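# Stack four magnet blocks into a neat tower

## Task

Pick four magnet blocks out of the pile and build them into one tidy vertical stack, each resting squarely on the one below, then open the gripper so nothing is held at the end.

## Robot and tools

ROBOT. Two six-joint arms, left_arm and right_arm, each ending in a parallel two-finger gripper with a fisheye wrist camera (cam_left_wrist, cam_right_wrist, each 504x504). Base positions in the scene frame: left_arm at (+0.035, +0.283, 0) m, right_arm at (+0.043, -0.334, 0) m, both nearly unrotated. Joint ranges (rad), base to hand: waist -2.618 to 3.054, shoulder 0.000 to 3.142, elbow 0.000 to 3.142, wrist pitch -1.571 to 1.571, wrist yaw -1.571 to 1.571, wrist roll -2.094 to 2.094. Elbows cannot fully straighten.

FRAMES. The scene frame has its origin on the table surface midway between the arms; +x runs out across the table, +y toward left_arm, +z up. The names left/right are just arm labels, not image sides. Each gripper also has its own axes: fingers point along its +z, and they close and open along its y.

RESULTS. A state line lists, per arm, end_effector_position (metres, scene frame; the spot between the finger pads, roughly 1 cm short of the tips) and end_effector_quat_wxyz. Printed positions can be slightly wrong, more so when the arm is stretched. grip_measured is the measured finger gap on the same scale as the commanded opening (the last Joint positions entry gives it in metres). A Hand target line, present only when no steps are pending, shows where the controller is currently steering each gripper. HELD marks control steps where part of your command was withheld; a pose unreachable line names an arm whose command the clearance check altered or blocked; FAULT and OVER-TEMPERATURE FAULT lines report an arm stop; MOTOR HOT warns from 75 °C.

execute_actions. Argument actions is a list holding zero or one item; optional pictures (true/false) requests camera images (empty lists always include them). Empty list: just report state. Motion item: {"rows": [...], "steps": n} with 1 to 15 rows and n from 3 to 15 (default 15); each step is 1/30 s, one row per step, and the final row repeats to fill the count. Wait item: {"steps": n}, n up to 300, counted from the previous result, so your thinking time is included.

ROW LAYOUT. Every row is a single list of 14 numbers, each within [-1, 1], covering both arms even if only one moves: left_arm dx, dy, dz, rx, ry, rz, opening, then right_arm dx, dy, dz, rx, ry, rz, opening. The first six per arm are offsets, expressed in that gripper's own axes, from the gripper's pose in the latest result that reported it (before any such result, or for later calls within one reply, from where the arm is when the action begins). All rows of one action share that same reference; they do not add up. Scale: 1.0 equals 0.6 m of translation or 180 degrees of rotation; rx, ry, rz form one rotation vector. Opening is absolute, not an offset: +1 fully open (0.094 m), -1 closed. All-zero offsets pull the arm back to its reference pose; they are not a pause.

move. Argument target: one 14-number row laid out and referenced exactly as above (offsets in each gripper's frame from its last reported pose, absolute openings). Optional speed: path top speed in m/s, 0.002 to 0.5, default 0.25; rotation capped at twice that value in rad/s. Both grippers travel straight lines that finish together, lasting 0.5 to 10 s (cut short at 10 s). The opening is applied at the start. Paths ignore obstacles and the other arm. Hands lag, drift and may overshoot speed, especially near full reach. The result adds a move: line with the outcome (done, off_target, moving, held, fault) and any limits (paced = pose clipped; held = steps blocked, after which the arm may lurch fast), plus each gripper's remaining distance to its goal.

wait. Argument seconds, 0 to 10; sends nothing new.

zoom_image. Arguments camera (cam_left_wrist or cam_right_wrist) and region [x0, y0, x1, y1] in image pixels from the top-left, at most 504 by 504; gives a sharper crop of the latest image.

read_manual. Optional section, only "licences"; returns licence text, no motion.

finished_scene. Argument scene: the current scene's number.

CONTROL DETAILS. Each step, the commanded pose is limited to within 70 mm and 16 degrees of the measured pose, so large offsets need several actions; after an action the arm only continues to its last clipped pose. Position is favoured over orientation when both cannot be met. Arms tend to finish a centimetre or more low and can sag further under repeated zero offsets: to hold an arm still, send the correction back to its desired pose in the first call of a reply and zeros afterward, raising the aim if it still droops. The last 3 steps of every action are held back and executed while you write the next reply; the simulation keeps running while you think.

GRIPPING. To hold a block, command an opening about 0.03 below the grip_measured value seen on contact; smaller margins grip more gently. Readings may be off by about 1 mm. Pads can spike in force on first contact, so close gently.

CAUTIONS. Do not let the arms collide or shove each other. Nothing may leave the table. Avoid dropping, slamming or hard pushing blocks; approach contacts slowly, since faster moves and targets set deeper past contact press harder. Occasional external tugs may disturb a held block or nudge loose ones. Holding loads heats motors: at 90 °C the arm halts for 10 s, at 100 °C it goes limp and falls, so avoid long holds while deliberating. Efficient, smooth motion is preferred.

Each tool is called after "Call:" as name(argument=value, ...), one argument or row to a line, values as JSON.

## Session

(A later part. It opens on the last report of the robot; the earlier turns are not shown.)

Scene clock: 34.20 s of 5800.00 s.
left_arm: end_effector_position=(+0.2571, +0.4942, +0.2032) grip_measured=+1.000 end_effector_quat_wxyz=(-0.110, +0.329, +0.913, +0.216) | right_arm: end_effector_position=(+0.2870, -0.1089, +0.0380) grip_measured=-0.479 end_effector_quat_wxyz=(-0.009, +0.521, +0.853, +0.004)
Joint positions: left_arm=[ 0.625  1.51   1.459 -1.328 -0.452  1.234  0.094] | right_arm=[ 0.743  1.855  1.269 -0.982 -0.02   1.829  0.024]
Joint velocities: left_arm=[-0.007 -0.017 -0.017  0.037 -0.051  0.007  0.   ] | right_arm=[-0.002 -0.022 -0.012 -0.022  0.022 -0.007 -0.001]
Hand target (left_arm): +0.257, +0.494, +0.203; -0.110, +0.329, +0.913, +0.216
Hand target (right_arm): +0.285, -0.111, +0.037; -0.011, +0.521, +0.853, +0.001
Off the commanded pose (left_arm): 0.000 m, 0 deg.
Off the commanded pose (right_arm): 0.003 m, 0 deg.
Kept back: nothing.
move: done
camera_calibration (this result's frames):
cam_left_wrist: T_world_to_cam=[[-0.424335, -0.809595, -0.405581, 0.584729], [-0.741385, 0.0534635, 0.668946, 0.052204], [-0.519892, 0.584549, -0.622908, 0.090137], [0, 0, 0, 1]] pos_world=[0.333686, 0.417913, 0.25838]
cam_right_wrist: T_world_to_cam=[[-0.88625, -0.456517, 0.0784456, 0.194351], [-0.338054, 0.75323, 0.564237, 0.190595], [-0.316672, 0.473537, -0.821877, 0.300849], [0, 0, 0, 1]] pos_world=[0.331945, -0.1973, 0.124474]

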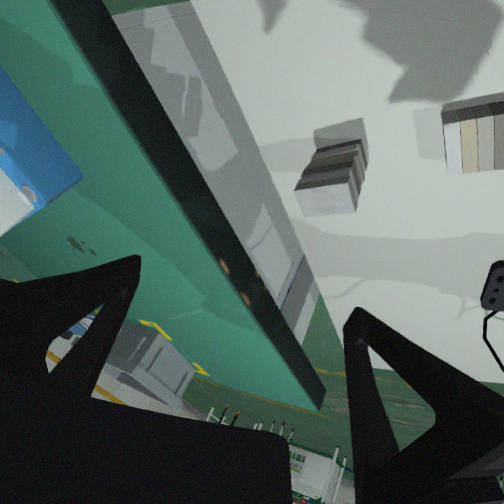

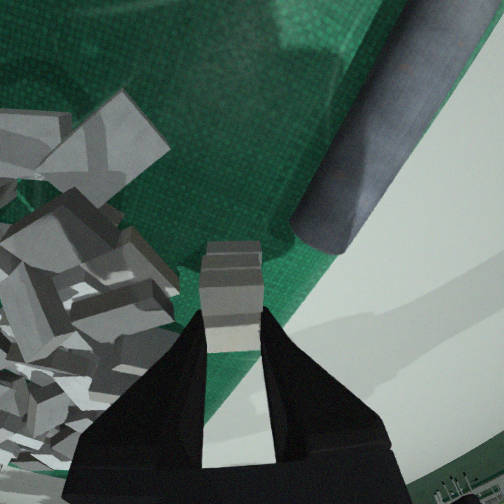

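Call:
move(
  target=[0,0,0,0,0,0,1,0,-0.006,0.012,0,0,0,-0.53],
  speed=0.02,
)

Call:
move(
  target=[0,0,0,0,0,0,1,0,0,0,0,0,0,-0.25],
)

Call:
move(
  target=[0,0,0,0,0,0,1,0,0,-0.08,0,0,0,-0.25],
  speed=0.15,
)

Call:
move(
  target=[0,0,0,0,0,0,1,-0.12,0.086,0,0,0,-0.669,-0.25],
  speed=0.4,
)

Scene clock: 35.13 s of 5800.00 s.
left_arm: end_effector_position=(+0.2571, +0.4942, +0.2032) grip_measured=+1.000 end_effector_quat_wxyz=(-0.110, +0.329, +0.913, +0.216) | right_arm: end_effector_position=(+0.2880, -0.1078, +0.0357) grip_measured=-0.479 end_effector_quat_wxyz=(-0.008, +0.521, +0.853, +0.008)
Joint positions: left_arm=[ 0.625  1.51   1.459 -1.328 -0.452  1.234  0.094] | right_arm=[ 0.743  1.855  1.259 -0.963 -0.021  1.829  0.024]
Joint velocities: left_arm=[-0.007  0.007 -0.017  0.066  0.037  0.022  0.   ] | right_arm=[-0.007 -0.017 -0.017  0.007 -0.022  0.007 -0.001]
Hand target (left_arm): +0.257, +0.494, +0.203; -0.110, +0.329, +0.913, +0.216
Hand target (right_arm): +0.284, -0.111, +0.031; -0.009, +0.521, +0.853, +0.004
Off the commanded pose (left_arm): 0.000 m, 0 deg.
Off the commanded pose (right_arm): 0.007 m, 1 deg.
Kept back: nothing.
move: done
camera_calibration (this result's frames):
cam_left_wrist: T_world_to_cam=[[-0.424335, -0.809595, -0.405581, 0.584729], [-0.741385, 0.0534635, 0.668946, 0.052204], [-0.519892, 0.584549, -0.622908, 0.090137], [0, 0, 0, 1]] pos_world=[0.333686, 0.417913, 0.25838]
cam_right_wrist: T_world_to_cam=[[-0.886734, -0.457035, 0.0694393, 0.196361], [-0.341781, 0.7493, 0.567217, 0.191967], [-0.311269, 0.479238, -0.820636, 0.297747], [0, 0, 0, 1]] pos_world=[0.33241, -0.196789, 0.12182]

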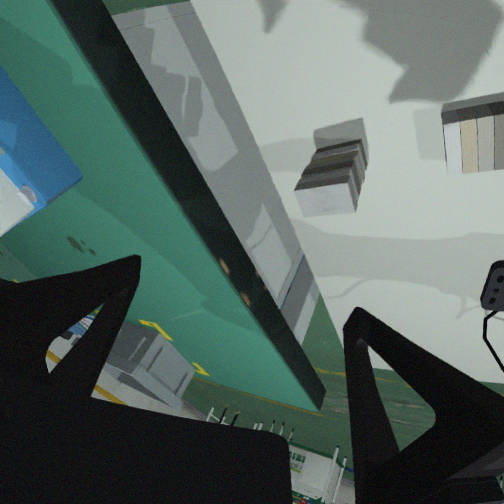

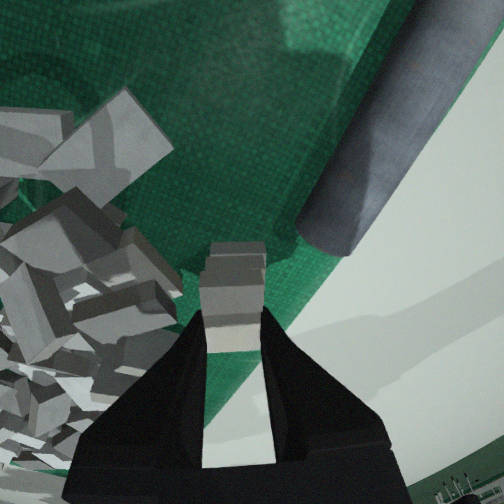

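Scene clock: 35.63 s of 5800.00 s.
left_arm: end_effector_position=(+0.2571, +0.4942, +0.2032) grip_measured=+1.000 end_effector_quat_wxyz=(-0.110, +0.329, +0.913, +0.216) | right_arm: end_effector_position=(+0.2882, -0.1076, +0.0357) grip_measured=-0.252 end_effector_quat_wxyz=(-0.008, +0.521, +0.853, +0.009)
Joint positions: left_arm=[ 0.625  1.51   1.459 -1.328 -0.452  1.234  0.094] | right_arm=[ 0.743  1.855  1.259 -0.962 -0.021  1.829  0.035]
Joint velocities: left_arm=[-0.007 -0.002 -0.017  0.022  0.037  0.007  0.   ] | right_arm=[ 0.002  0.002  0.002 -0.095  0.022  0.007  0.001]
Hand target (left_arm): +0.257, +0.494, +0.203; -0.110, +0.329, +0.913, +0.216
Hand target (right_arm): +0.288, -0.108, +0.036; -0.008, +0.521, +0.853, +0.008
Off the commanded pose (left_arm): 0.000 m, 0 deg.
Off the commanded pose (right_arm): 0.000 m, 0 deg.
Kept back: nothing.
move: done
camera_calibration (this result's frames):
cam_left_wrist: T_world_to_cam=[[-0.424335, -0.809595, -0.405581, 0.584729], [-0.741385, 0.0534635, 0.668946, 0.052204], [-0.519892, 0.584549, -0.622908, 0.090137], [0, 0, 0, 1]] pos_world=[0.333686, 0.417913, 0.25838]
cam_right_wrist: T_world_to_cam=[[-0.886793, -0.457088, 0.068335, 0.196686], [-0.342264, 0.748866, 0.567499, 0.191977], [-0.310571, 0.479866, -0.820533, 0.297587], [0, 0, 0, 1]] pos_world=[0.332548, -0.196664, 0.121793]

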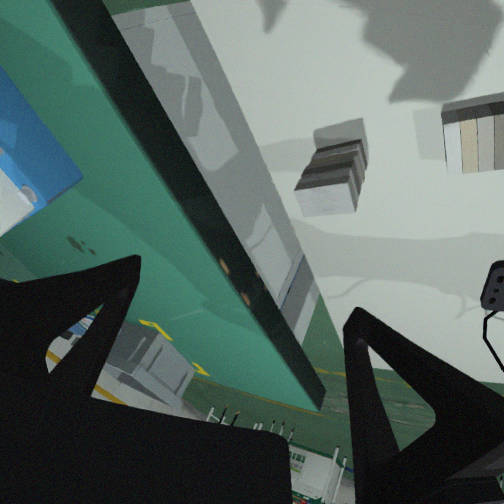

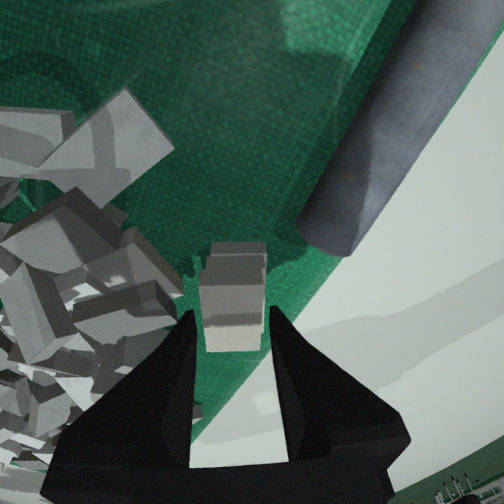

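Scene clock: 36.67 s of 5800.00 s.
left_arm: end_effector_position=(+0.2571, +0.4942, +0.2032) grip_measured=+1.000 end_effector_quat_wxyz=(-0.110, +0.329, +0.913, +0.216) | right_arm: end_effector_position=(+0.2852, -0.1103, +0.0728) grip_measured=-0.252 end_effector_quat_wxyz=(-0.011, +0.521, +0.853, -0.000)
Joint positions: left_arm=[ 0.625  1.51   1.459 -1.328 -0.452  1.234  0.094] | right_arm=[ 0.743  1.819  1.365 -1.125 -0.021  1.829  0.035]
Joint velocities: left_arm=[-0.002 -0.012 -0.012 -0.051 -0.007 -0.051  0.   ] | right_arm=[ 0.007  0.007 -0.002  0.022  0.022  0.037 -0.   ]
Hand target (left_arm): +0.257, +0.494, +0.203; -0.110, +0.329, +0.913, +0.216
Hand target (right_arm): +0.287, -0.109, +0.083; -0.008, +0.521, +0.853, +0.009
Off the commanded pose (left_arm): 0.000 m, 0 deg.
Off the commanded pose (right_arm): 0.011 m, 1 deg.
Kept back: nothing.
move: off_target (right_arm)
camera_calibration (this result's frames):
cam_left_wrist: T_world_to_cam=[[-0.424335, -0.809595, -0.405581, 0.584729], [-0.741385, 0.0534635, 0.668946, 0.052204], [-0.519892, 0.584549, -0.622908, 0.090137], [0, 0, 0, 1]] pos_world=[0.333686, 0.417913, 0.25838]
cam_right_wrist: T_world_to_cam=[[-0.885644, -0.456054, 0.0874634, 0.188646], [-0.33393, 0.75636, 0.562504, 0.170725], [-0.322686, 0.468971, -0.822155, 0.330771], [0, 0, 0, 1]] pos_world=[0.330819, -0.198219, 0.159412]

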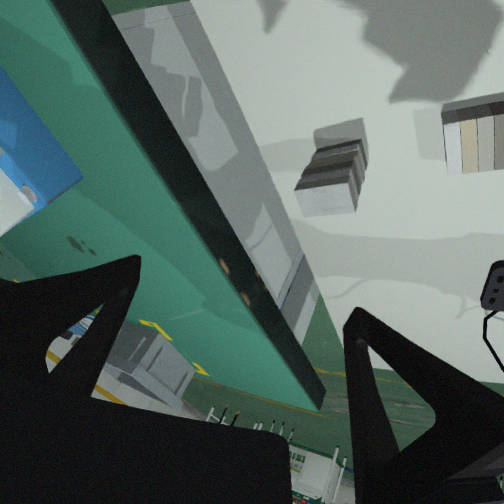

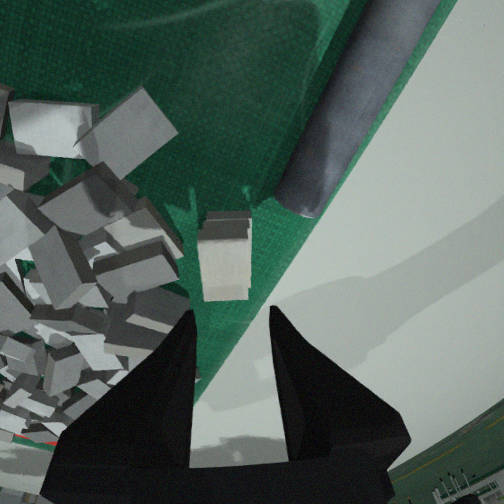

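Scene clock: 40.00 s of 5800.00 s.
left_arm: end_effector_position=(+0.2571, +0.4942, +0.2032) grip_measured=+1.000 end_effector_quat_wxyz=(-0.110, +0.329, +0.913, +0.216) | right_arm: end_effector_position=(+0.3556, -0.1501, +0.0679) grip_measured=-0.252 end_effector_quat_wxyz=(-0.013, -0.482, +0.876, +0.010)
Joint positions: left_arm=[ 0.625  1.51   1.459 -1.328 -0.452  1.234  0.094] | right_arm=[ 0.53   1.963  1.538 -1.172 -0.021 -0.487  0.035]
Joint velocities: left_arm=[ 0.002  0.017 -0.002  0.022  0.022 -0.007  0.   ] | right_arm=[-0.002  0.002  0.022  0.022 -0.007 -0.022  0.   ]
Hand target (left_arm): +0.257, +0.494, +0.203; -0.110, +0.329, +0.913, +0.216
Hand target (right_arm): +0.364, -0.150, +0.073; -0.004, -0.482, +0.876, +0.011
Off the commanded pose (left_arm): 0.000 m, 0 deg.
Off the commanded pose (right_arm): 0.009 m, 1 deg.
Kept back: nothing.
move: done
camera_calibration (this result's frames):
cam_left_wrist: T_world_to_cam=[[-0.424335, -0.809595, -0.405581, 0.584729], [-0.741385, 0.0534635, 0.668946, 0.052204], [-0.519892, 0.584549, -0.622908, 0.090137], [0, 0, 0, 1]] pos_world=[0.333686, 0.417913, 0.25838]
cam_right_wrist: T_world_to_cam=[[0.844542, -0.533594, 0.0450164, -0.390769], [-0.463659, -0.686609, 0.55999, 0.0568605], [-0.267899, -0.493807, -0.827275, 0.204457], [0, 0, 0, 1]] pos_world=[0.411158, -0.0685088, 0.154892]

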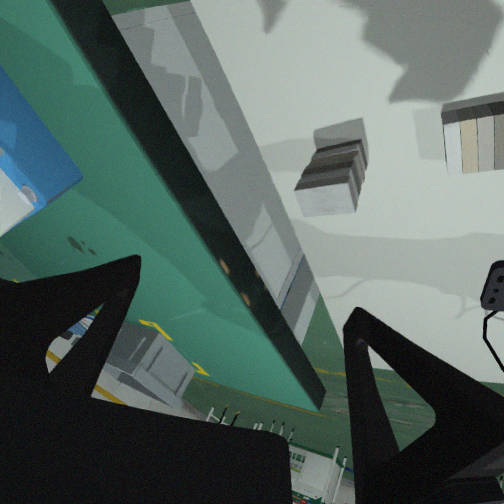

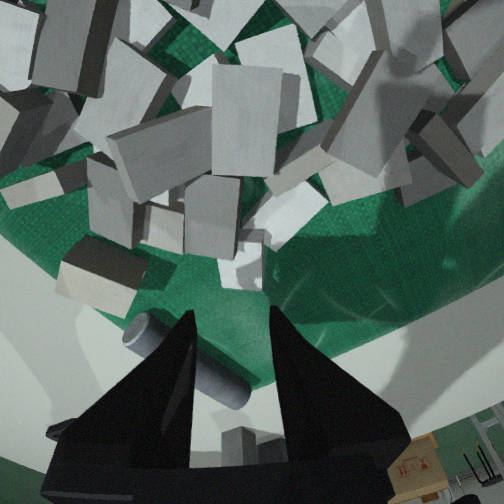

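Call:
zoom_image(
  camera="cam_right_wrist",
  region=[40,140,340,340],
)

Region (40, 140, 340, 340) of cam_right_wrist's 504x504 image, scaled by 1.680, with more detail than that image has.

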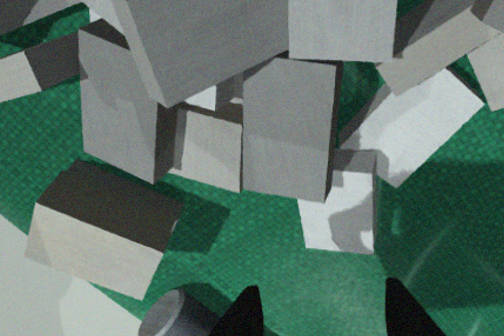

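Call:
move(
  target=[0,0,0,0,0,0,1,-0.063,0.02,0.015,0,0.04,0.033,-0.33],
  speed=0.1,
)

Scene clock: 41.73 s of 5800.00 s.
left_arm: end_effector_position=(+0.2571, +0.4942, +0.2032) grip_measured=+1.000 end_effector_quat_wxyz=(-0.110, +0.329, +0.913, +0.216) | right_arm: end_effector_position=(+0.3618, -0.1167, +0.0539) grip_measured=-0.328 end_effector_quat_wxyz=(-0.079, -0.434, +0.897, -0.017)
Joint positions: left_arm=[ 0.625  1.51   1.459 -1.328 -0.452  1.234  0.094] | right_arm=[ 0.611  2.202  1.831 -1.363  0.01  -0.3    0.032]
Joint velocities: left_arm=[ 0.002 -0.007 -0.007  0.022  0.11  -0.051  0.   ] | right_arm=[ 0.007 -0.012  0.012 -0.022 -0.022  0.022 -0.   ]
Hand target (left_arm): +0.257, +0.494, +0.203; -0.110, +0.329, +0.913, +0.216
Hand target (right_arm): +0.366, -0.112, +0.059; -0.069, -0.435, +0.898, -0.021
Off the commanded pose (left_arm): 0.000 m, 0 deg.
Off the commanded pose (right_arm): 0.008 m, 1 deg.
Kept back: nothing.
move: done
camera_calibration (this result's frames):
cam_left_wrist: T_world_to_cam=[[-0.424335, -0.809595, -0.405581, 0.584729], [-0.741385, 0.0534635, 0.668946, 0.052204], [-0.519892, 0.584549, -0.622908, 0.090137], [0, 0, 0, 1]] pos_world=[0.333686, 0.417913, 0.25838]
cam_right_wrist: T_world_to_cam=[[0.789476, -0.612706, 0.0363113, -0.366362], [-0.472063, -0.568317, 0.673922, 0.101167], [-0.39228, -0.549187, -0.737909, 0.244755], [0, 0, 0, 1]] pos_world=[0.433004, -0.0325614, 0.125731]

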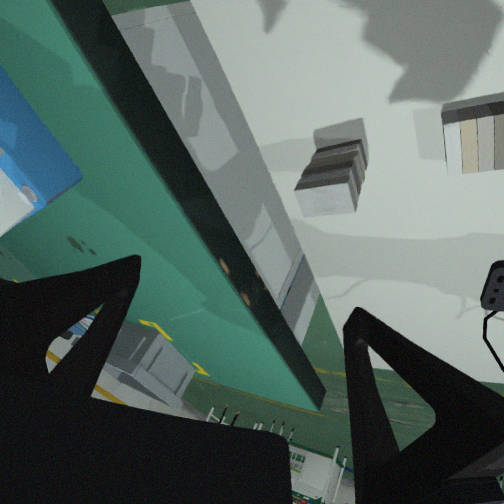

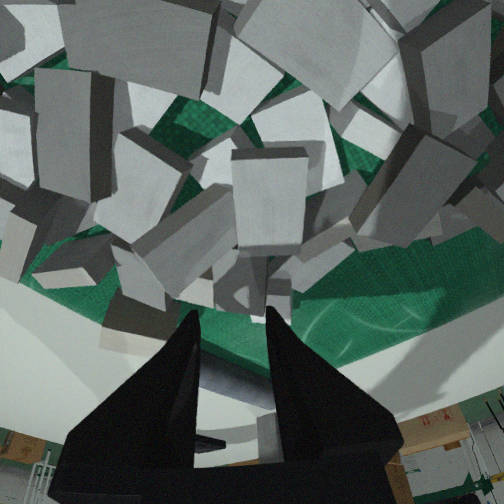

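Call:
move(
  target=[0,0,0,0,0,0,1,0,0,-0.055,0,0,0,-0.3],
  speed=0.15,
)

Call:
move(
  target=[0,0,0,0,0,0,1,-0.095,-0.022,-0.02,0,-0.025,-0.033,-0.3],
  speed=0.15,
)

Scene clock: 43.00 s of 5800.00 s.
left_arm: end_effector_position=(+0.2571, +0.4942, +0.2032) grip_measured=+1.000 end_effector_quat_wxyz=(-0.110, +0.329, +0.913, +0.216) | right_arm: end_effector_position=(+0.3620, -0.1166, +0.0843) grip_measured=-0.302 end_effector_quat_wxyz=(-0.084, -0.434, +0.897, -0.018)
Joint positions: left_arm=[ 0.625  1.51   1.459 -1.328 -0.452  1.234  0.094] | right_arm=[ 0.611  2.205  1.955 -1.494  0.011 -0.299  0.033]
Joint velocities: left_arm=[ 0.002 -0.002 -0.012 -0.022 -0.022  0.037  0.   ] | right_arm=[-0.027 -0.007 -0.027  0.007 -0.051 -0.037 -0.001]
Hand target (left_arm): +0.257, +0.494, +0.203; -0.110, +0.329, +0.913, +0.216
Hand target (right_arm): +0.365, -0.113, +0.087; -0.079, -0.434, +0.897, -0.017
Off the commanded pose (left_arm): 0.000 m, 0 deg.
Off the commanded pose (right_arm): 0.006 m, 1 deg.
Kept back: nothing.
move: done
camera_calibration (this result's frames):
cam_left_wrist: T_world_to_cam=[[-0.424335, -0.809595, -0.405581, 0.584729], [-0.741385, 0.0534635, 0.668946, 0.052204], [-0.519892, 0.584549, -0.622908, 0.090137], [0, 0, 0, 1]] pos_world=[0.333686, 0.417913, 0.25838]
cam_right_wrist: T_world_to_cam=[[0.789109, -0.613327, 0.0337215, -0.367328], [-0.467134, -0.563558, 0.681314, 0.0790183], [-0.398864, -0.553383, -0.731214, 0.268635], [0, 0, 0, 1]] pos_world=[0.433923, -0.0321026, 0.15498]

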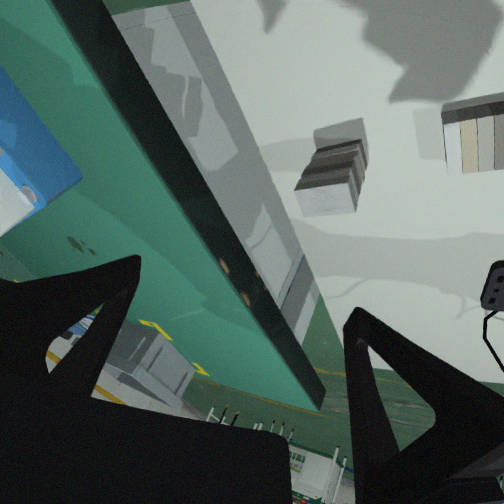

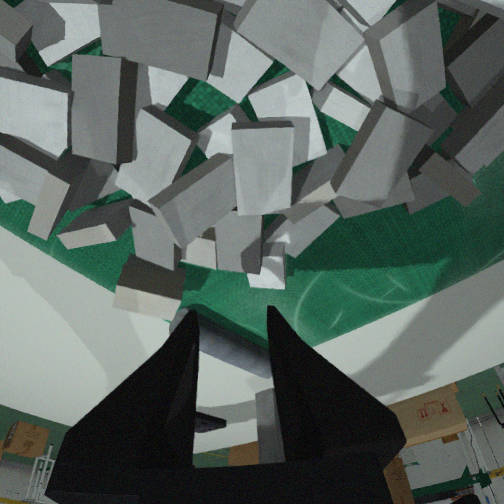

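Scene clock: 43.97 s of 5800.00 s.
left_arm: end_effector_position=(+0.2571, +0.4942, +0.2032) grip_measured=+1.000 end_effector_quat_wxyz=(-0.110, +0.329, +0.913, +0.216) | right_arm: end_effector_position=(+0.4066, -0.0837, +0.0805) grip_measured=-0.302 end_effector_quat_wxyz=(-0.053, -0.478, +0.877, -0.005)
Joint positions: left_arm=[ 0.625  1.51   1.459 -1.328 -0.452  1.234  0.094] | right_arm=[ 0.611  2.417  2.312 -1.572 -0.    -0.397  0.033]
Joint velocities: left_arm=[-0.002 -0.022 -0.012 -0.066 -0.007  0.051  0.   ] | right_arm=[-0.007 -0.002  0.002 -0.037 -0.007 -0.139 -0.001]
Hand target (left_arm): +0.257, +0.494, +0.203; -0.110, +0.329, +0.913, +0.216
Hand target (right_arm): +0.409, -0.079, +0.087; -0.043, -0.481, +0.876, +0.003
Off the commanded pose (left_arm): 0.000 m, 0 deg.
Off the commanded pose (right_arm): 0.007 m, 1 deg.
joint sent to its limit (right arm) — the command would take joint 4 (wrist pitch) past its lower limit, so that joint was sent only as far as its limit.
Kept back: nothing.
move: done
camera_calibration (this result's frames):
cam_left_wrist: T_world_to_cam=[[-0.424335, -0.809595, -0.405581, 0.584729], [-0.741385, 0.0534635, 0.668946, 0.052204], [-0.519892, 0.584549, -0.622908, 0.090137], [0, 0, 0, 1]] pos_world=[0.333686, 0.417913, 0.25838]
cam_right_wrist: T_world_to_cam=[[0.842803, -0.537152, 0.0339338, -0.397694], [-0.435922, -0.644273, 0.628398, 0.105735], [-0.315682, -0.544408, -0.777152, 0.272534], [0, 0, 0, 1]] pos_world=[0.467304, 0.00286917, 0.158852]

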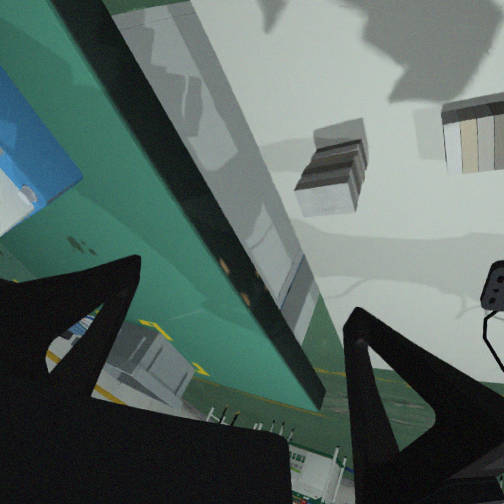

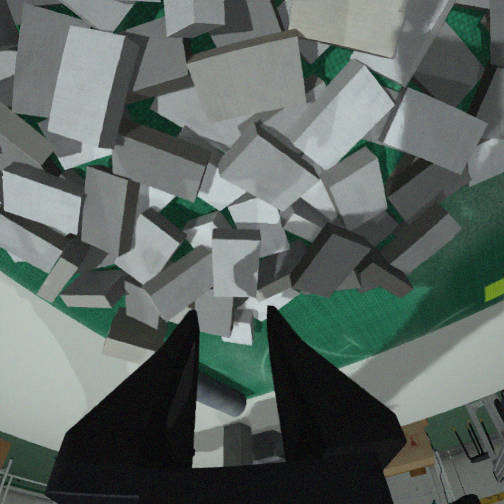

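Call:
move(
  target=[0,0,0,0,0,0,1,-0.004,-0.003,0.04,0,-0.015,0,-0.3],
  speed=0.05,
)

Scene clock: 45.23 s of 5800.00 s.
left_arm: end_effector_position=(+0.2571, +0.4942, +0.2032) grip_measured=+1.000 end_effector_quat_wxyz=(-0.110, +0.329, +0.913, +0.216) | right_arm: end_effector_position=(+0.4043, -0.0849, +0.0473) grip_measured=-0.302 end_effector_quat_wxyz=(-0.048, -0.479, +0.876, -0.004)
Joint positions: left_arm=[ 0.625  1.51   1.459 -1.328 -0.452  1.234  0.094] | right_arm=[ 0.611  2.376  2.108 -1.399 -0.002 -0.4    0.033]
Joint velocities: left_arm=[-0.002 -0.007 -0.002 -0.022  0.051  0.007  0.   ] | right_arm=[ 0.002 -0.022 -0.017  0.007 -0.051 -0.007  0.001]
Hand target (left_arm): +0.257, +0.494, +0.203; -0.110, +0.329, +0.913, +0.216
Hand target (right_arm): +0.408, -0.084, +0.056; -0.032, -0.478, +0.878, +0.006
Off the commanded pose (left_arm): 0.000 m, 0 deg.
Off the commanded pose (right_arm): 0.010 m, 2 deg.
Kept back: nothing.
move: done
camera_calibration (this result's frames):
cam_left_wrist: T_world_to_cam=[[-0.424335, -0.809595, -0.405581, 0.584729], [-0.741385, 0.0534635, 0.668946, 0.052204], [-0.519892, 0.584549, -0.622908, 0.090137], [0, 0, 0, 1]] pos_world=[0.333686, 0.417913, 0.25838]
cam_right_wrist: T_world_to_cam=[[0.844278, -0.534701, 0.0359154, -0.39571], [-0.438348, -0.650476, 0.620268, 0.125666], [-0.308296, -0.539422, -0.783568, 0.243039], [0, 0, 0, 1]] pos_world=[0.464103, 0.00125629, 0.126703]

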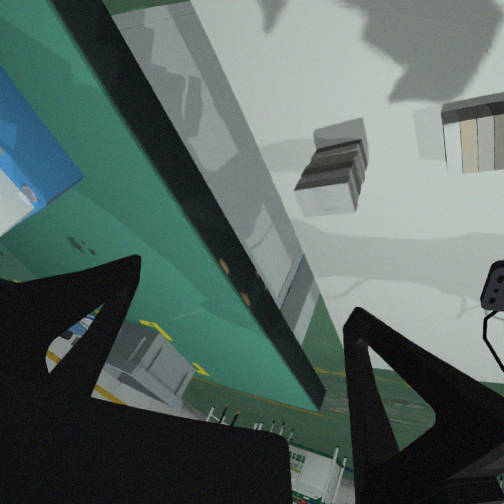

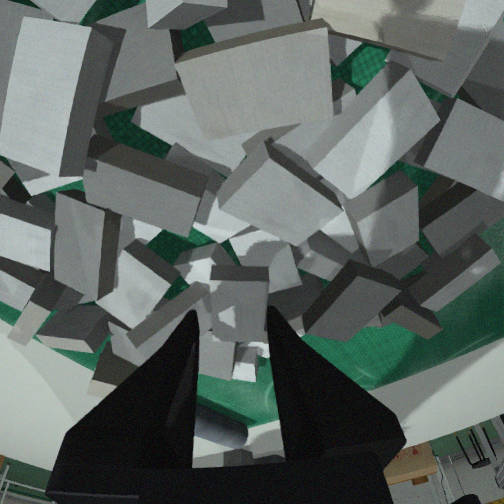

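Call:
move(
  target=[0,0,0,0,0,0,1,0,-0.012,-0.004,0,0,0,-0.27],
  speed=0.02,
)

Call:
zoom_image(
  camera="cam_right_wrist",
  region=[160,240,300,380],
)

Scene clock: 46.30 s of 5800.00 s.
left_arm: end_effector_position=(+0.2571, +0.4942, +0.2032) grip_measured=+1.000 end_effector_quat_wxyz=(-0.110, +0.329, +0.913, +0.216) | right_arm: end_effector_position=(+0.4022, -0.0888, +0.0429) grip_measured=-0.272 end_effector_quat_wxyz=(-0.060, -0.480, +0.875, -0.005)
Joint positions: left_arm=[ 0.625  1.51   1.459 -1.328 -0.452  1.234  0.094] | right_arm=[ 0.607  2.387  2.108 -1.411 -0.002 -0.407  0.034]
Joint velocities: left_arm=[ 0.012 -0.012 -0.007  0.037 -0.007  0.007  0.   ] | right_arm=[ 0.002 -0.007  0.002 -0.022 -0.007  0.007  0.001]
Hand target (left_arm): +0.257, +0.494, +0.203; -0.110, +0.329, +0.913, +0.216
Hand target (right_arm): +0.410, -0.089, +0.050; -0.048, -0.479, +0.876, -0.004
Off the commanded pose (left_arm): 0.000 m, 0 deg.
Off the commanded pose (right_arm): 0.011 m, 1 deg.
Kept back: nothing.
move: off_target (right_arm)
camera_calibration (this result's frames):
cam_left_wrist: T_world_to_cam=[[-0.424335, -0.809595, -0.405581, 0.584729], [-0.741385, 0.0534635, 0.668946, 0.052204], [-0.519892, 0.584549, -0.622908, 0.090137], [0, 0, 0, 1]] pos_world=[0.333686, 0.417913, 0.25838]
cam_right_wrist: T_world_to_cam=[[0.846094, -0.532407, 0.0258445, -0.395928], [-0.424355, -0.643453, 0.637096, 0.119208], [-0.322565, -0.55001, -0.770351, 0.241115], [0, 0, 0, 1]] pos_world=[0.463354, -0.00147474, 0.12003]

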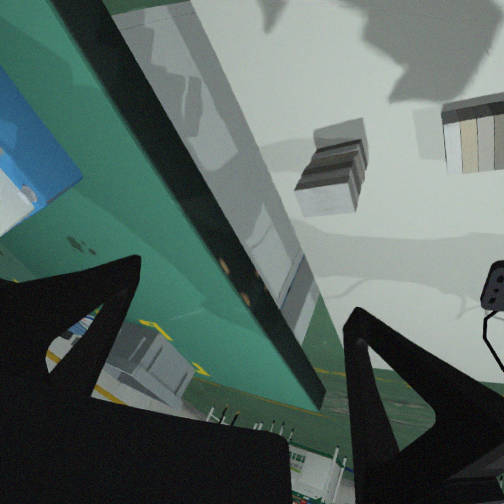

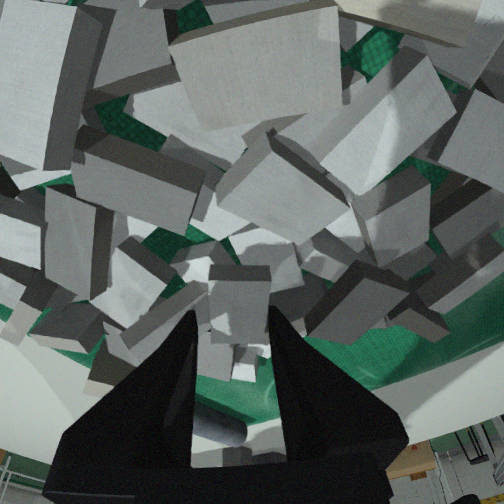

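Region (160, 240, 300, 380) of cam_right_wrist's 504x504 image, scaled by 3.600, with more detail than that image has.

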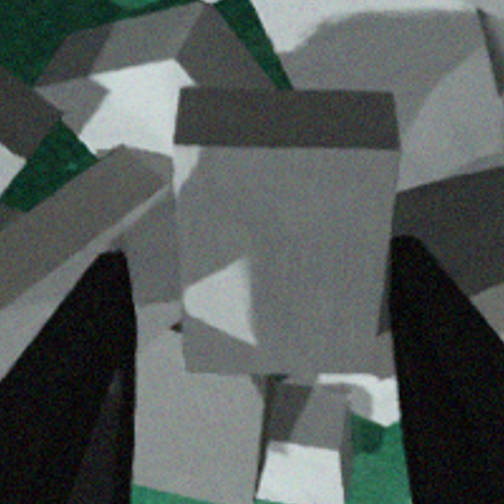

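Fingers straddle it at grip depth (280–343, 62 px). Close and lift.

Call:
move(
  target=[0,0,0,0,0,0,1,0,0,0,0,0,0,-0.53],
)

Call:
move(
  target=[0,0,0,0,0,0,1,0.02,0,-0.085,0,-0.02,0,-0.53],
  speed=0.08,
)

Scene clock: 48.07 s of 5800.00 s.
left_arm: end_effector_position=(+0.2571, +0.4942, +0.2032) grip_measured=+1.000 end_effector_quat_wxyz=(-0.110, +0.329, +0.913, +0.216) | right_arm: end_effector_position=(+0.4024, -0.0890, +0.0429) grip_measured=-0.499 end_effector_quat_wxyz=(-0.060, -0.480, +0.875, -0.006)
Joint positions: left_arm=[ 0.625  1.51   1.459 -1.328 -0.452  1.234  0.094] | right_arm=[ 0.607  2.387  2.108 -1.411 -0.    -0.407  0.024]
Joint velocities: left_arm=[-0.012 -0.002 -0.017  0.022 -0.007 -0.095  0.   ] | right_arm=[-0.002  0.002 -0.002 -0.007 -0.022  0.066 -0.   ]
Hand target (left_arm): +0.257, +0.494, +0.203; -0.110, +0.329, +0.913, +0.216
Hand target (right_arm): +0.402, -0.089, +0.043; -0.060, -0.480, +0.875, -0.005
Off the commanded pose (left_arm): 0.000 m, 0 deg.
Off the commanded pose (right_arm): 0.000 m, 0 deg.
Kept back: nothing.
move: done
camera_calibration (this result's frames):
cam_left_wrist: T_world_to_cam=[[-0.424335, -0.809595, -0.405581, 0.584729], [-0.741385, 0.0534635, 0.668946, 0.052204], [-0.519892, 0.584549, -0.622908, 0.090137], [0, 0, 0, 1]] pos_world=[0.333686, 0.417913, 0.25838]
cam_right_wrist: T_world_to_cam=[[0.846186, -0.532173, 0.0275786, -0.39633], [-0.424887, -0.642551, 0.637651, 0.119378], [-0.32162, -0.55129, -0.769831, 0.240506], [0, 0, 0, 1]] pos_world=[0.463443, -0.00162133, 0.119957]

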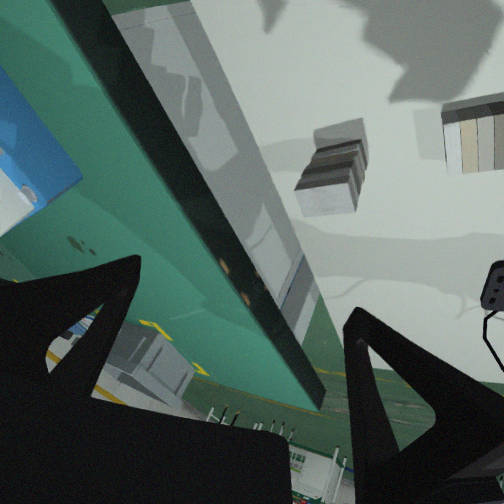

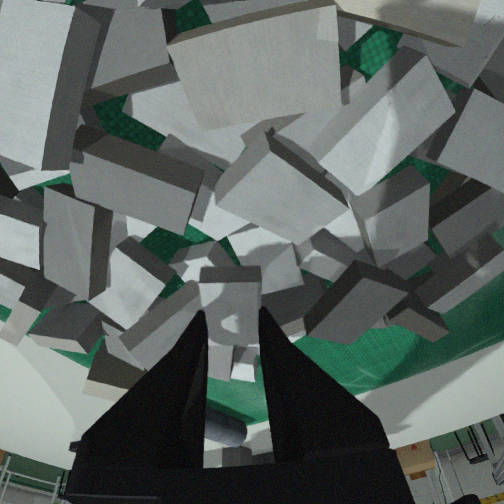

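Scene clock: 49.10 s of 5800.00 s.
left_arm: end_effector_position=(+0.2571, +0.4942, +0.2032) grip_measured=+1.000 end_effector_quat_wxyz=(-0.110, +0.329, +0.913, +0.216) | right_arm: end_effector_position=(+0.3936, -0.0980, +0.0764) grip_measured=-0.499 end_effector_quat_wxyz=(-0.056, -0.481, +0.875, -0.001)
Joint positions: left_arm=[ 0.625  1.51   1.459 -1.328 -0.452  1.234  0.094] | right_arm=[ 0.598  2.31   2.108 -1.479 -0.007 -0.419  0.024]
Joint velocities: left_arm=[-0.022 -0.022 -0.017 -0.007  0.007 -0.037  0.   ] | right_arm=[-0.007  0.012  0.002  0.007  0.037 -0.081 -0.001]
Hand target (left_arm): +0.257, +0.494, +0.203; -0.110, +0.329, +0.913, +0.216
Hand target (right_arm): +0.399, -0.096, +0.094; -0.031, -0.481, +0.876, +0.009
Off the commanded pose (left_arm): 0.000 m, 0 deg.
Off the commanded pose (right_arm): 0.020 m, 3 deg.
Kept back: nothing.
move: off_target (right_arm)
camera_calibration (this result's frames):
cam_left_wrist: T_world_to_cam=[[-0.424335, -0.809595, -0.405581, 0.584729], [-0.741385, 0.0534635, 0.668946, 0.052204], [-0.519892, 0.584549, -0.622908, 0.090137], [0, 0, 0, 1]] pos_world=[0.333686, 0.417913, 0.25838]
cam_right_wrist: T_world_to_cam=[[0.847276, -0.530624, 0.0236826, -0.394568], [-0.425215, -0.650894, 0.628911, 0.0885284], [-0.318301, -0.542932, -0.777116, 0.25856], [0, 0, 0, 1]] pos_world=[0.454252, -0.011364, 0.154599]

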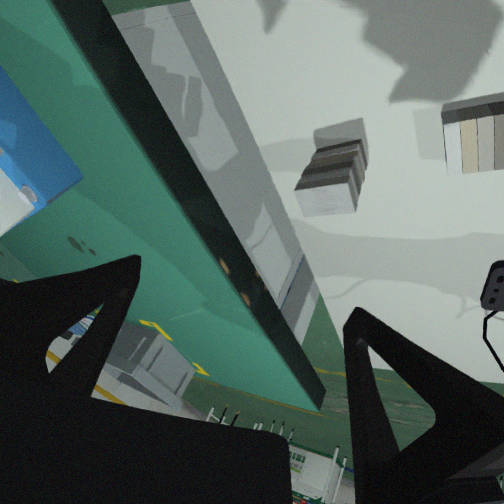

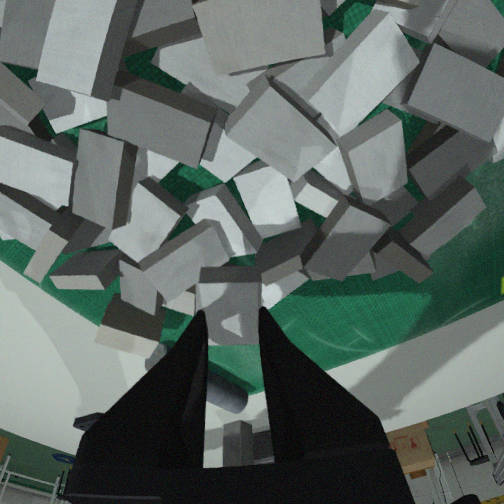

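Call:
move(
  target=[0,0,0,0,0,0,1,0.116,0.143,-0.013,0.031,-0.02,-0.33,-0.54],
  speed=0.2,
)

Scene clock: 52.43 s of 5800.00 s.
left_arm: end_effector_position=(+0.2571, +0.4942, +0.2032) grip_measured=+1.000 end_effector_quat_wxyz=(-0.110, +0.329, +0.913, +0.216) | right_arm: end_effector_position=(+0.2868, -0.1139, +0.0858) grip_measured=-0.499 end_effector_quat_wxyz=(+0.015, +0.849, -0.529, -0.001)
Joint positions: left_arm=[ 0.625  1.51   1.459 -1.328 -0.452  1.234  0.094] | right_arm=[ 0.746  1.826  1.426 -1.201  0.007 -1.292  0.024]
Joint velocities: left_arm=[ 0.002 -0.002 -0.002  0.081 -0.081  0.081  0.   ] | right_arm=[-0.002 -0.002  0.017  0.022 -0.037  0.037  0.   ]
Hand target (left_arm): +0.257, +0.494, +0.203; -0.110, +0.329, +0.913, +0.216
Hand target (right_arm): +0.284, -0.111, +0.092; +0.002, +0.854, -0.521, +0.001
Off the commanded pose (left_arm): 0.000 m, 0 deg.
Off the commanded pose (right_arm): 0.010 m, 2 deg.
Kept back: nothing.
move: done
camera_calibration (this result's frames):
cam_left_wrist: T_world_to_cam=[[-0.424335, -0.809595, -0.405581, 0.584729], [-0.741385, 0.0534635, 0.668946, 0.052204], [-0.519892, 0.584549, -0.622908, 0.090137], [0, 0, 0, 1]] pos_world=[0.333686, 0.417913, 0.25838]
cam_right_wrist: T_world_to_cam=[[0.895935, 0.441467, 0.0490624, -0.218181], [0.340947, -0.754289, 0.561073, -0.198842], [0.284703, -0.485958, -0.826311, 0.0609815], [0, 0, 0, 1]] pos_world=[0.245909, -0.0240302, 0.172659]

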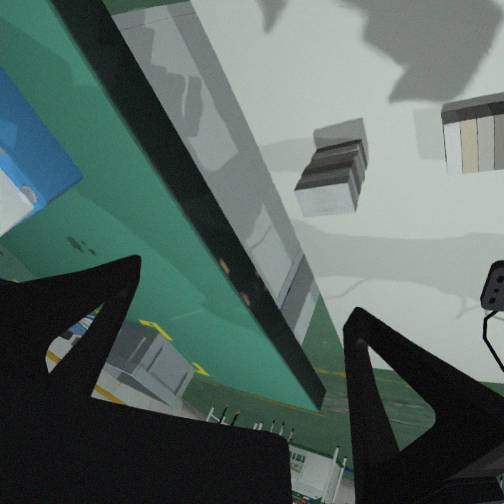

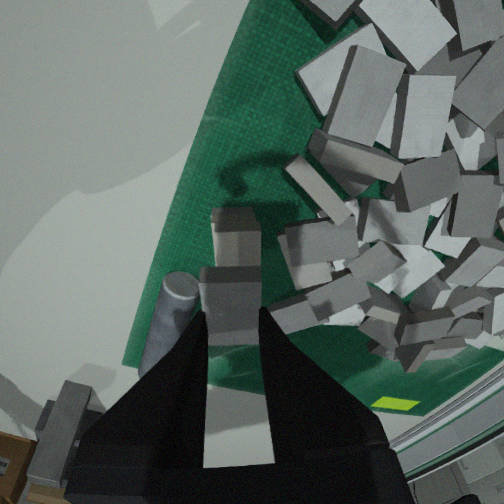

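Call:
move(
  target=[0,0,0,0,0,0,1,-0.009,-0.002,0.042,0,0,-0.005,-0.54],
  speed=0.05,
)

Call:
zoom_image(
  camera="cam_right_wrist",
  region=[160,220,300,360],
)

Scene clock: 53.63 s of 5800.00 s.
left_arm: end_effector_position=(+0.2571, +0.4942, +0.2032) grip_measured=+1.000 end_effector_quat_wxyz=(-0.110, +0.329, +0.913, +0.216) | right_arm: end_effector_position=(+0.2888, -0.1122, +0.0627) grip_measured=-0.499 end_effector_quat_wxyz=(+0.015, +0.849, -0.528, -0.001)
Joint positions: left_arm=[ 0.625  1.51   1.459 -1.328 -0.452  1.234  0.094] | right_arm=[ 0.746  1.853  1.367 -1.114  0.007 -1.293  0.024]
Joint velocities: left_arm=[-0.007  0.002 -0.012 -0.037  0.051 -0.051  0.   ] | right_arm=[ 0.002 -0.002  0.002 -0.081 -0.037  0.007 -0.001]
Hand target (left_arm): +0.257, +0.494, +0.203; -0.110, +0.329, +0.913, +0.216
Hand target (right_arm): +0.286, -0.109, +0.061; +0.015, +0.853, -0.522, -0.001
Off the commanded pose (left_arm): 0.000 m, 0 deg.
Off the commanded pose (right_arm): 0.005 m, 1 deg.
Kept back: nothing.
move: done
camera_calibration (this result's frames):
cam_left_wrist: T_world_to_cam=[[-0.424335, -0.809595, -0.405581, 0.584729], [-0.741385, 0.0534635, 0.668946, 0.052204], [-0.519892, 0.584549, -0.622908, 0.090137], [0, 0, 0, 1]] pos_world=[0.333686, 0.417913, 0.25838]
cam_right_wrist: T_world_to_cam=[[0.89508, 0.44316, 0.0494012, -0.21917], [0.342252, -0.7538, 0.560936, -0.185524], [0.285823, -0.485175, -0.826384, 0.0419655], [0, 0, 0, 1]] pos_world=[0.247676, -0.02236, 0.149574]

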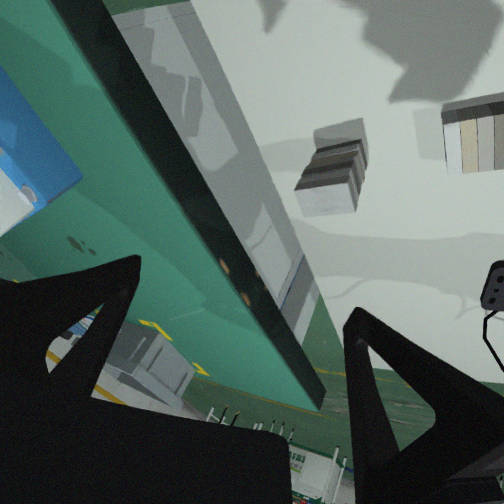

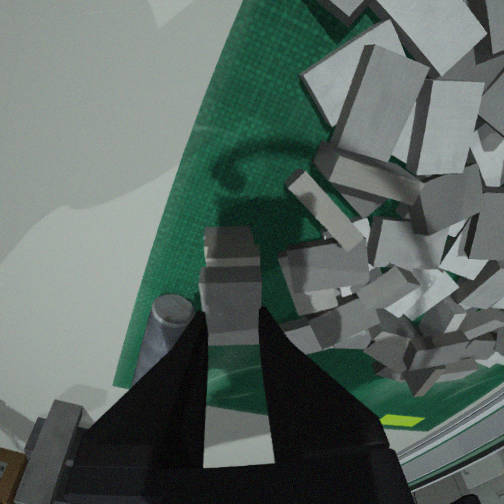

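Region (160, 220, 300, 360) of cam_right_wrist's 504x504 image, scaled by 3.600, with more detail than that image has.

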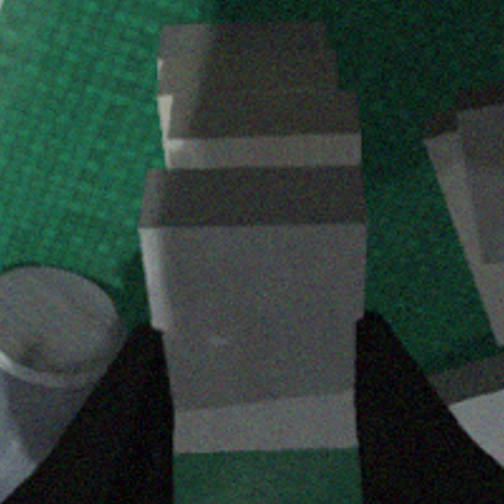

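Call:
move(
  target=[0,0,0,0,0,0,1,0,0.004,0.02,0,0,0,-0.54],
  speed=0.02,
)

Call:
zoom_image(
  camera="cam_right_wrist",
  region=[160,220,300,360],
)

Scene clock: 54.70 s of 5800.00 s.
left_arm: end_effector_position=(+0.2571, +0.4942, +0.2032) grip_measured=+1.000 end_effector_quat_wxyz=(-0.110, +0.329, +0.913, +0.216) | right_arm: end_effector_position=(+0.2872, -0.1136, +0.0537) grip_measured=-0.499 end_effector_quat_wxyz=(+0.014, +0.849, -0.528, -0.001)
Joint positions: left_arm=[ 0.625  1.51   1.459 -1.328 -0.452  1.234  0.094] | right_arm=[ 0.746  1.853  1.331 -1.077  0.007 -1.293  0.024]
Joint velocities: left_arm=[-0.012 -0.032  0.027 -0.007  0.081  0.022  0.   ] | right_arm=[-0.007 -0.007 -0.002 -0.022  0.022 -0.022  0.001]
Hand target (left_arm): +0.257, +0.494, +0.203; -0.110, +0.329, +0.913, +0.216
Hand target (right_arm): +0.287, -0.114, +0.051; +0.015, +0.849, -0.528, -0.001
Off the commanded pose (left_arm): 0.000 m, 0 deg.
Off the commanded pose (right_arm): 0.003 m, 0 deg.
Kept back: nothing.
move: done
camera_calibration (this result's frames):
cam_left_wrist: T_world_to_cam=[[-0.424335, -0.809595, -0.405581, 0.584729], [-0.741385, 0.0534635, 0.668946, 0.052204], [-0.519892, 0.584549, -0.622908, 0.090137], [0, 0, 0, 1]] pos_world=[0.333686, 0.417913, 0.25838]
cam_right_wrist: T_world_to_cam=[[0.895038, 0.443122, 0.0505009, -0.216742], [0.341776, -0.75423, 0.560647, -0.180949], [0.286524, -0.484541, -0.826513, 0.0342251], [0, 0, 0, 1]] pos_world=[0.24603, -0.0238503, 0.140682]

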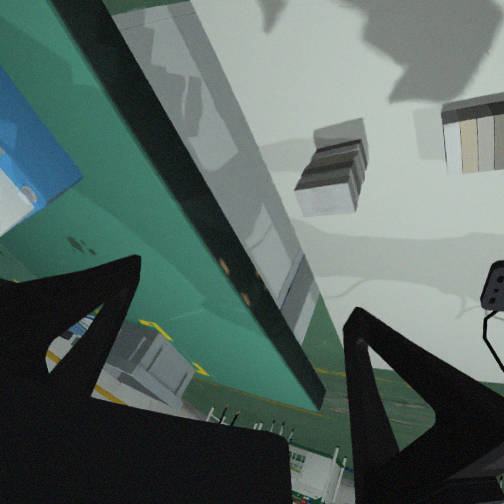

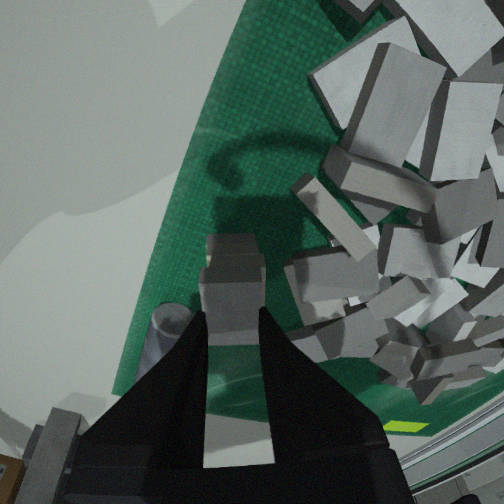

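Region (160, 220, 300, 360) of cam_right_wrist's 504x504 image, scaled by 3.600, with more detail than that image has.

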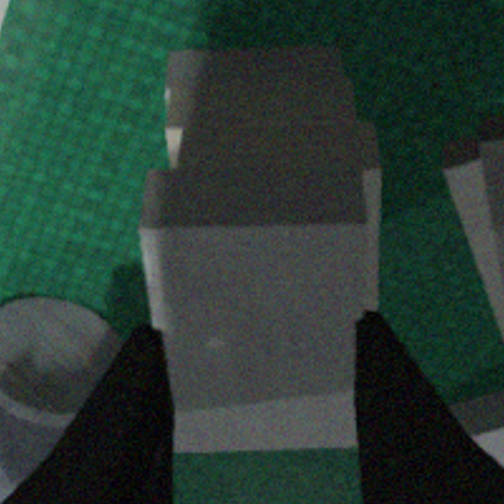

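Pure down swings outward, as needed.

Call:
move(
  target=[0,0,0,0,0,0,1,0,0,0.014,0,0,0,-0.54],
  speed=0.02,
)

Call:
zoom_image(
  camera="cam_right_wrist",
  region=[160,220,300,360],
)

Scene clock: 55.67 s of 5800.00 s.
left_arm: end_effector_position=(+0.2571, +0.4942, +0.2032) grip_measured=+1.000 end_effector_quat_wxyz=(-0.110, +0.329, +0.913, +0.216) | right_arm: end_effector_position=(+0.2882, -0.1127, +0.0505) grip_measured=-0.499 end_effector_quat_wxyz=(+0.010, +0.849, -0.528, +0.001)
Joint positions: left_arm=[ 0.625  1.51   1.459 -1.328 -0.452  1.234  0.094] | right_arm=[ 0.746  1.853  1.318 -1.055  0.007 -1.293  0.024]
Joint velocities: left_arm=[ 0.007 -0.022 -0.002  0.051  0.051  0.022  0.   ] | right_arm=[-0.012  0.007 -0.017 -0.022 -0.037 -0.007  0.001]
Hand target (left_arm): +0.257, +0.494, +0.203; -0.110, +0.329, +0.913, +0.216
Hand target (right_arm): +0.287, -0.114, +0.045; +0.014, +0.849, -0.528, -0.001
Off the commanded pose (left_arm): 0.000 m, 0 deg.
Off the commanded pose (right_arm): 0.005 m, 1 deg.
Kept back: nothing.
move: done
camera_calibration (this result's frames):
cam_left_wrist: T_world_to_cam=[[-0.424335, -0.809595, -0.405581, 0.584729], [-0.741385, 0.0534635, 0.668946, 0.052204], [-0.519892, 0.584549, -0.622908, 0.090137], [0, 0, 0, 1]] pos_world=[0.333686, 0.417913, 0.25838]
cam_right_wrist: T_world_to_cam=[[0.894665, 0.442785, 0.059296, -0.218249], [0.337979, -0.757668, 0.558309, -0.177994], [0.292137, -0.479459, -0.827512, 0.0307448], [0, 0, 0, 1]] pos_world=[0.246436, -0.0234823, 0.137759]

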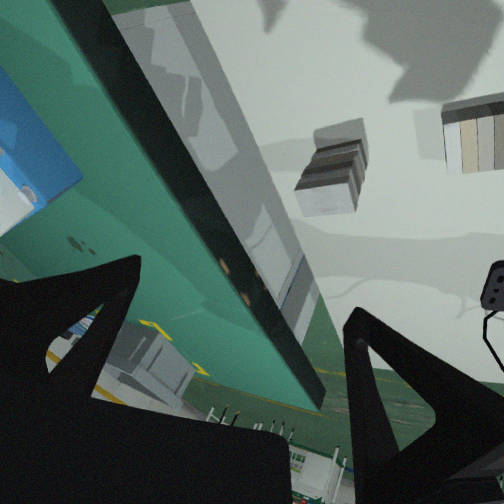

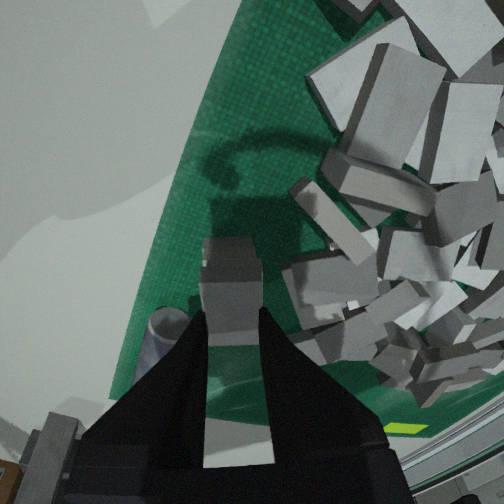

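Region (160, 220, 300, 360) of cam_right_wrist's 504x504 image, scaled by 3.600, with more detail than that image has.

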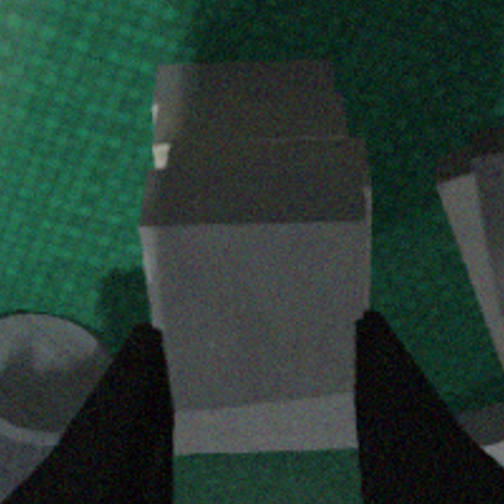

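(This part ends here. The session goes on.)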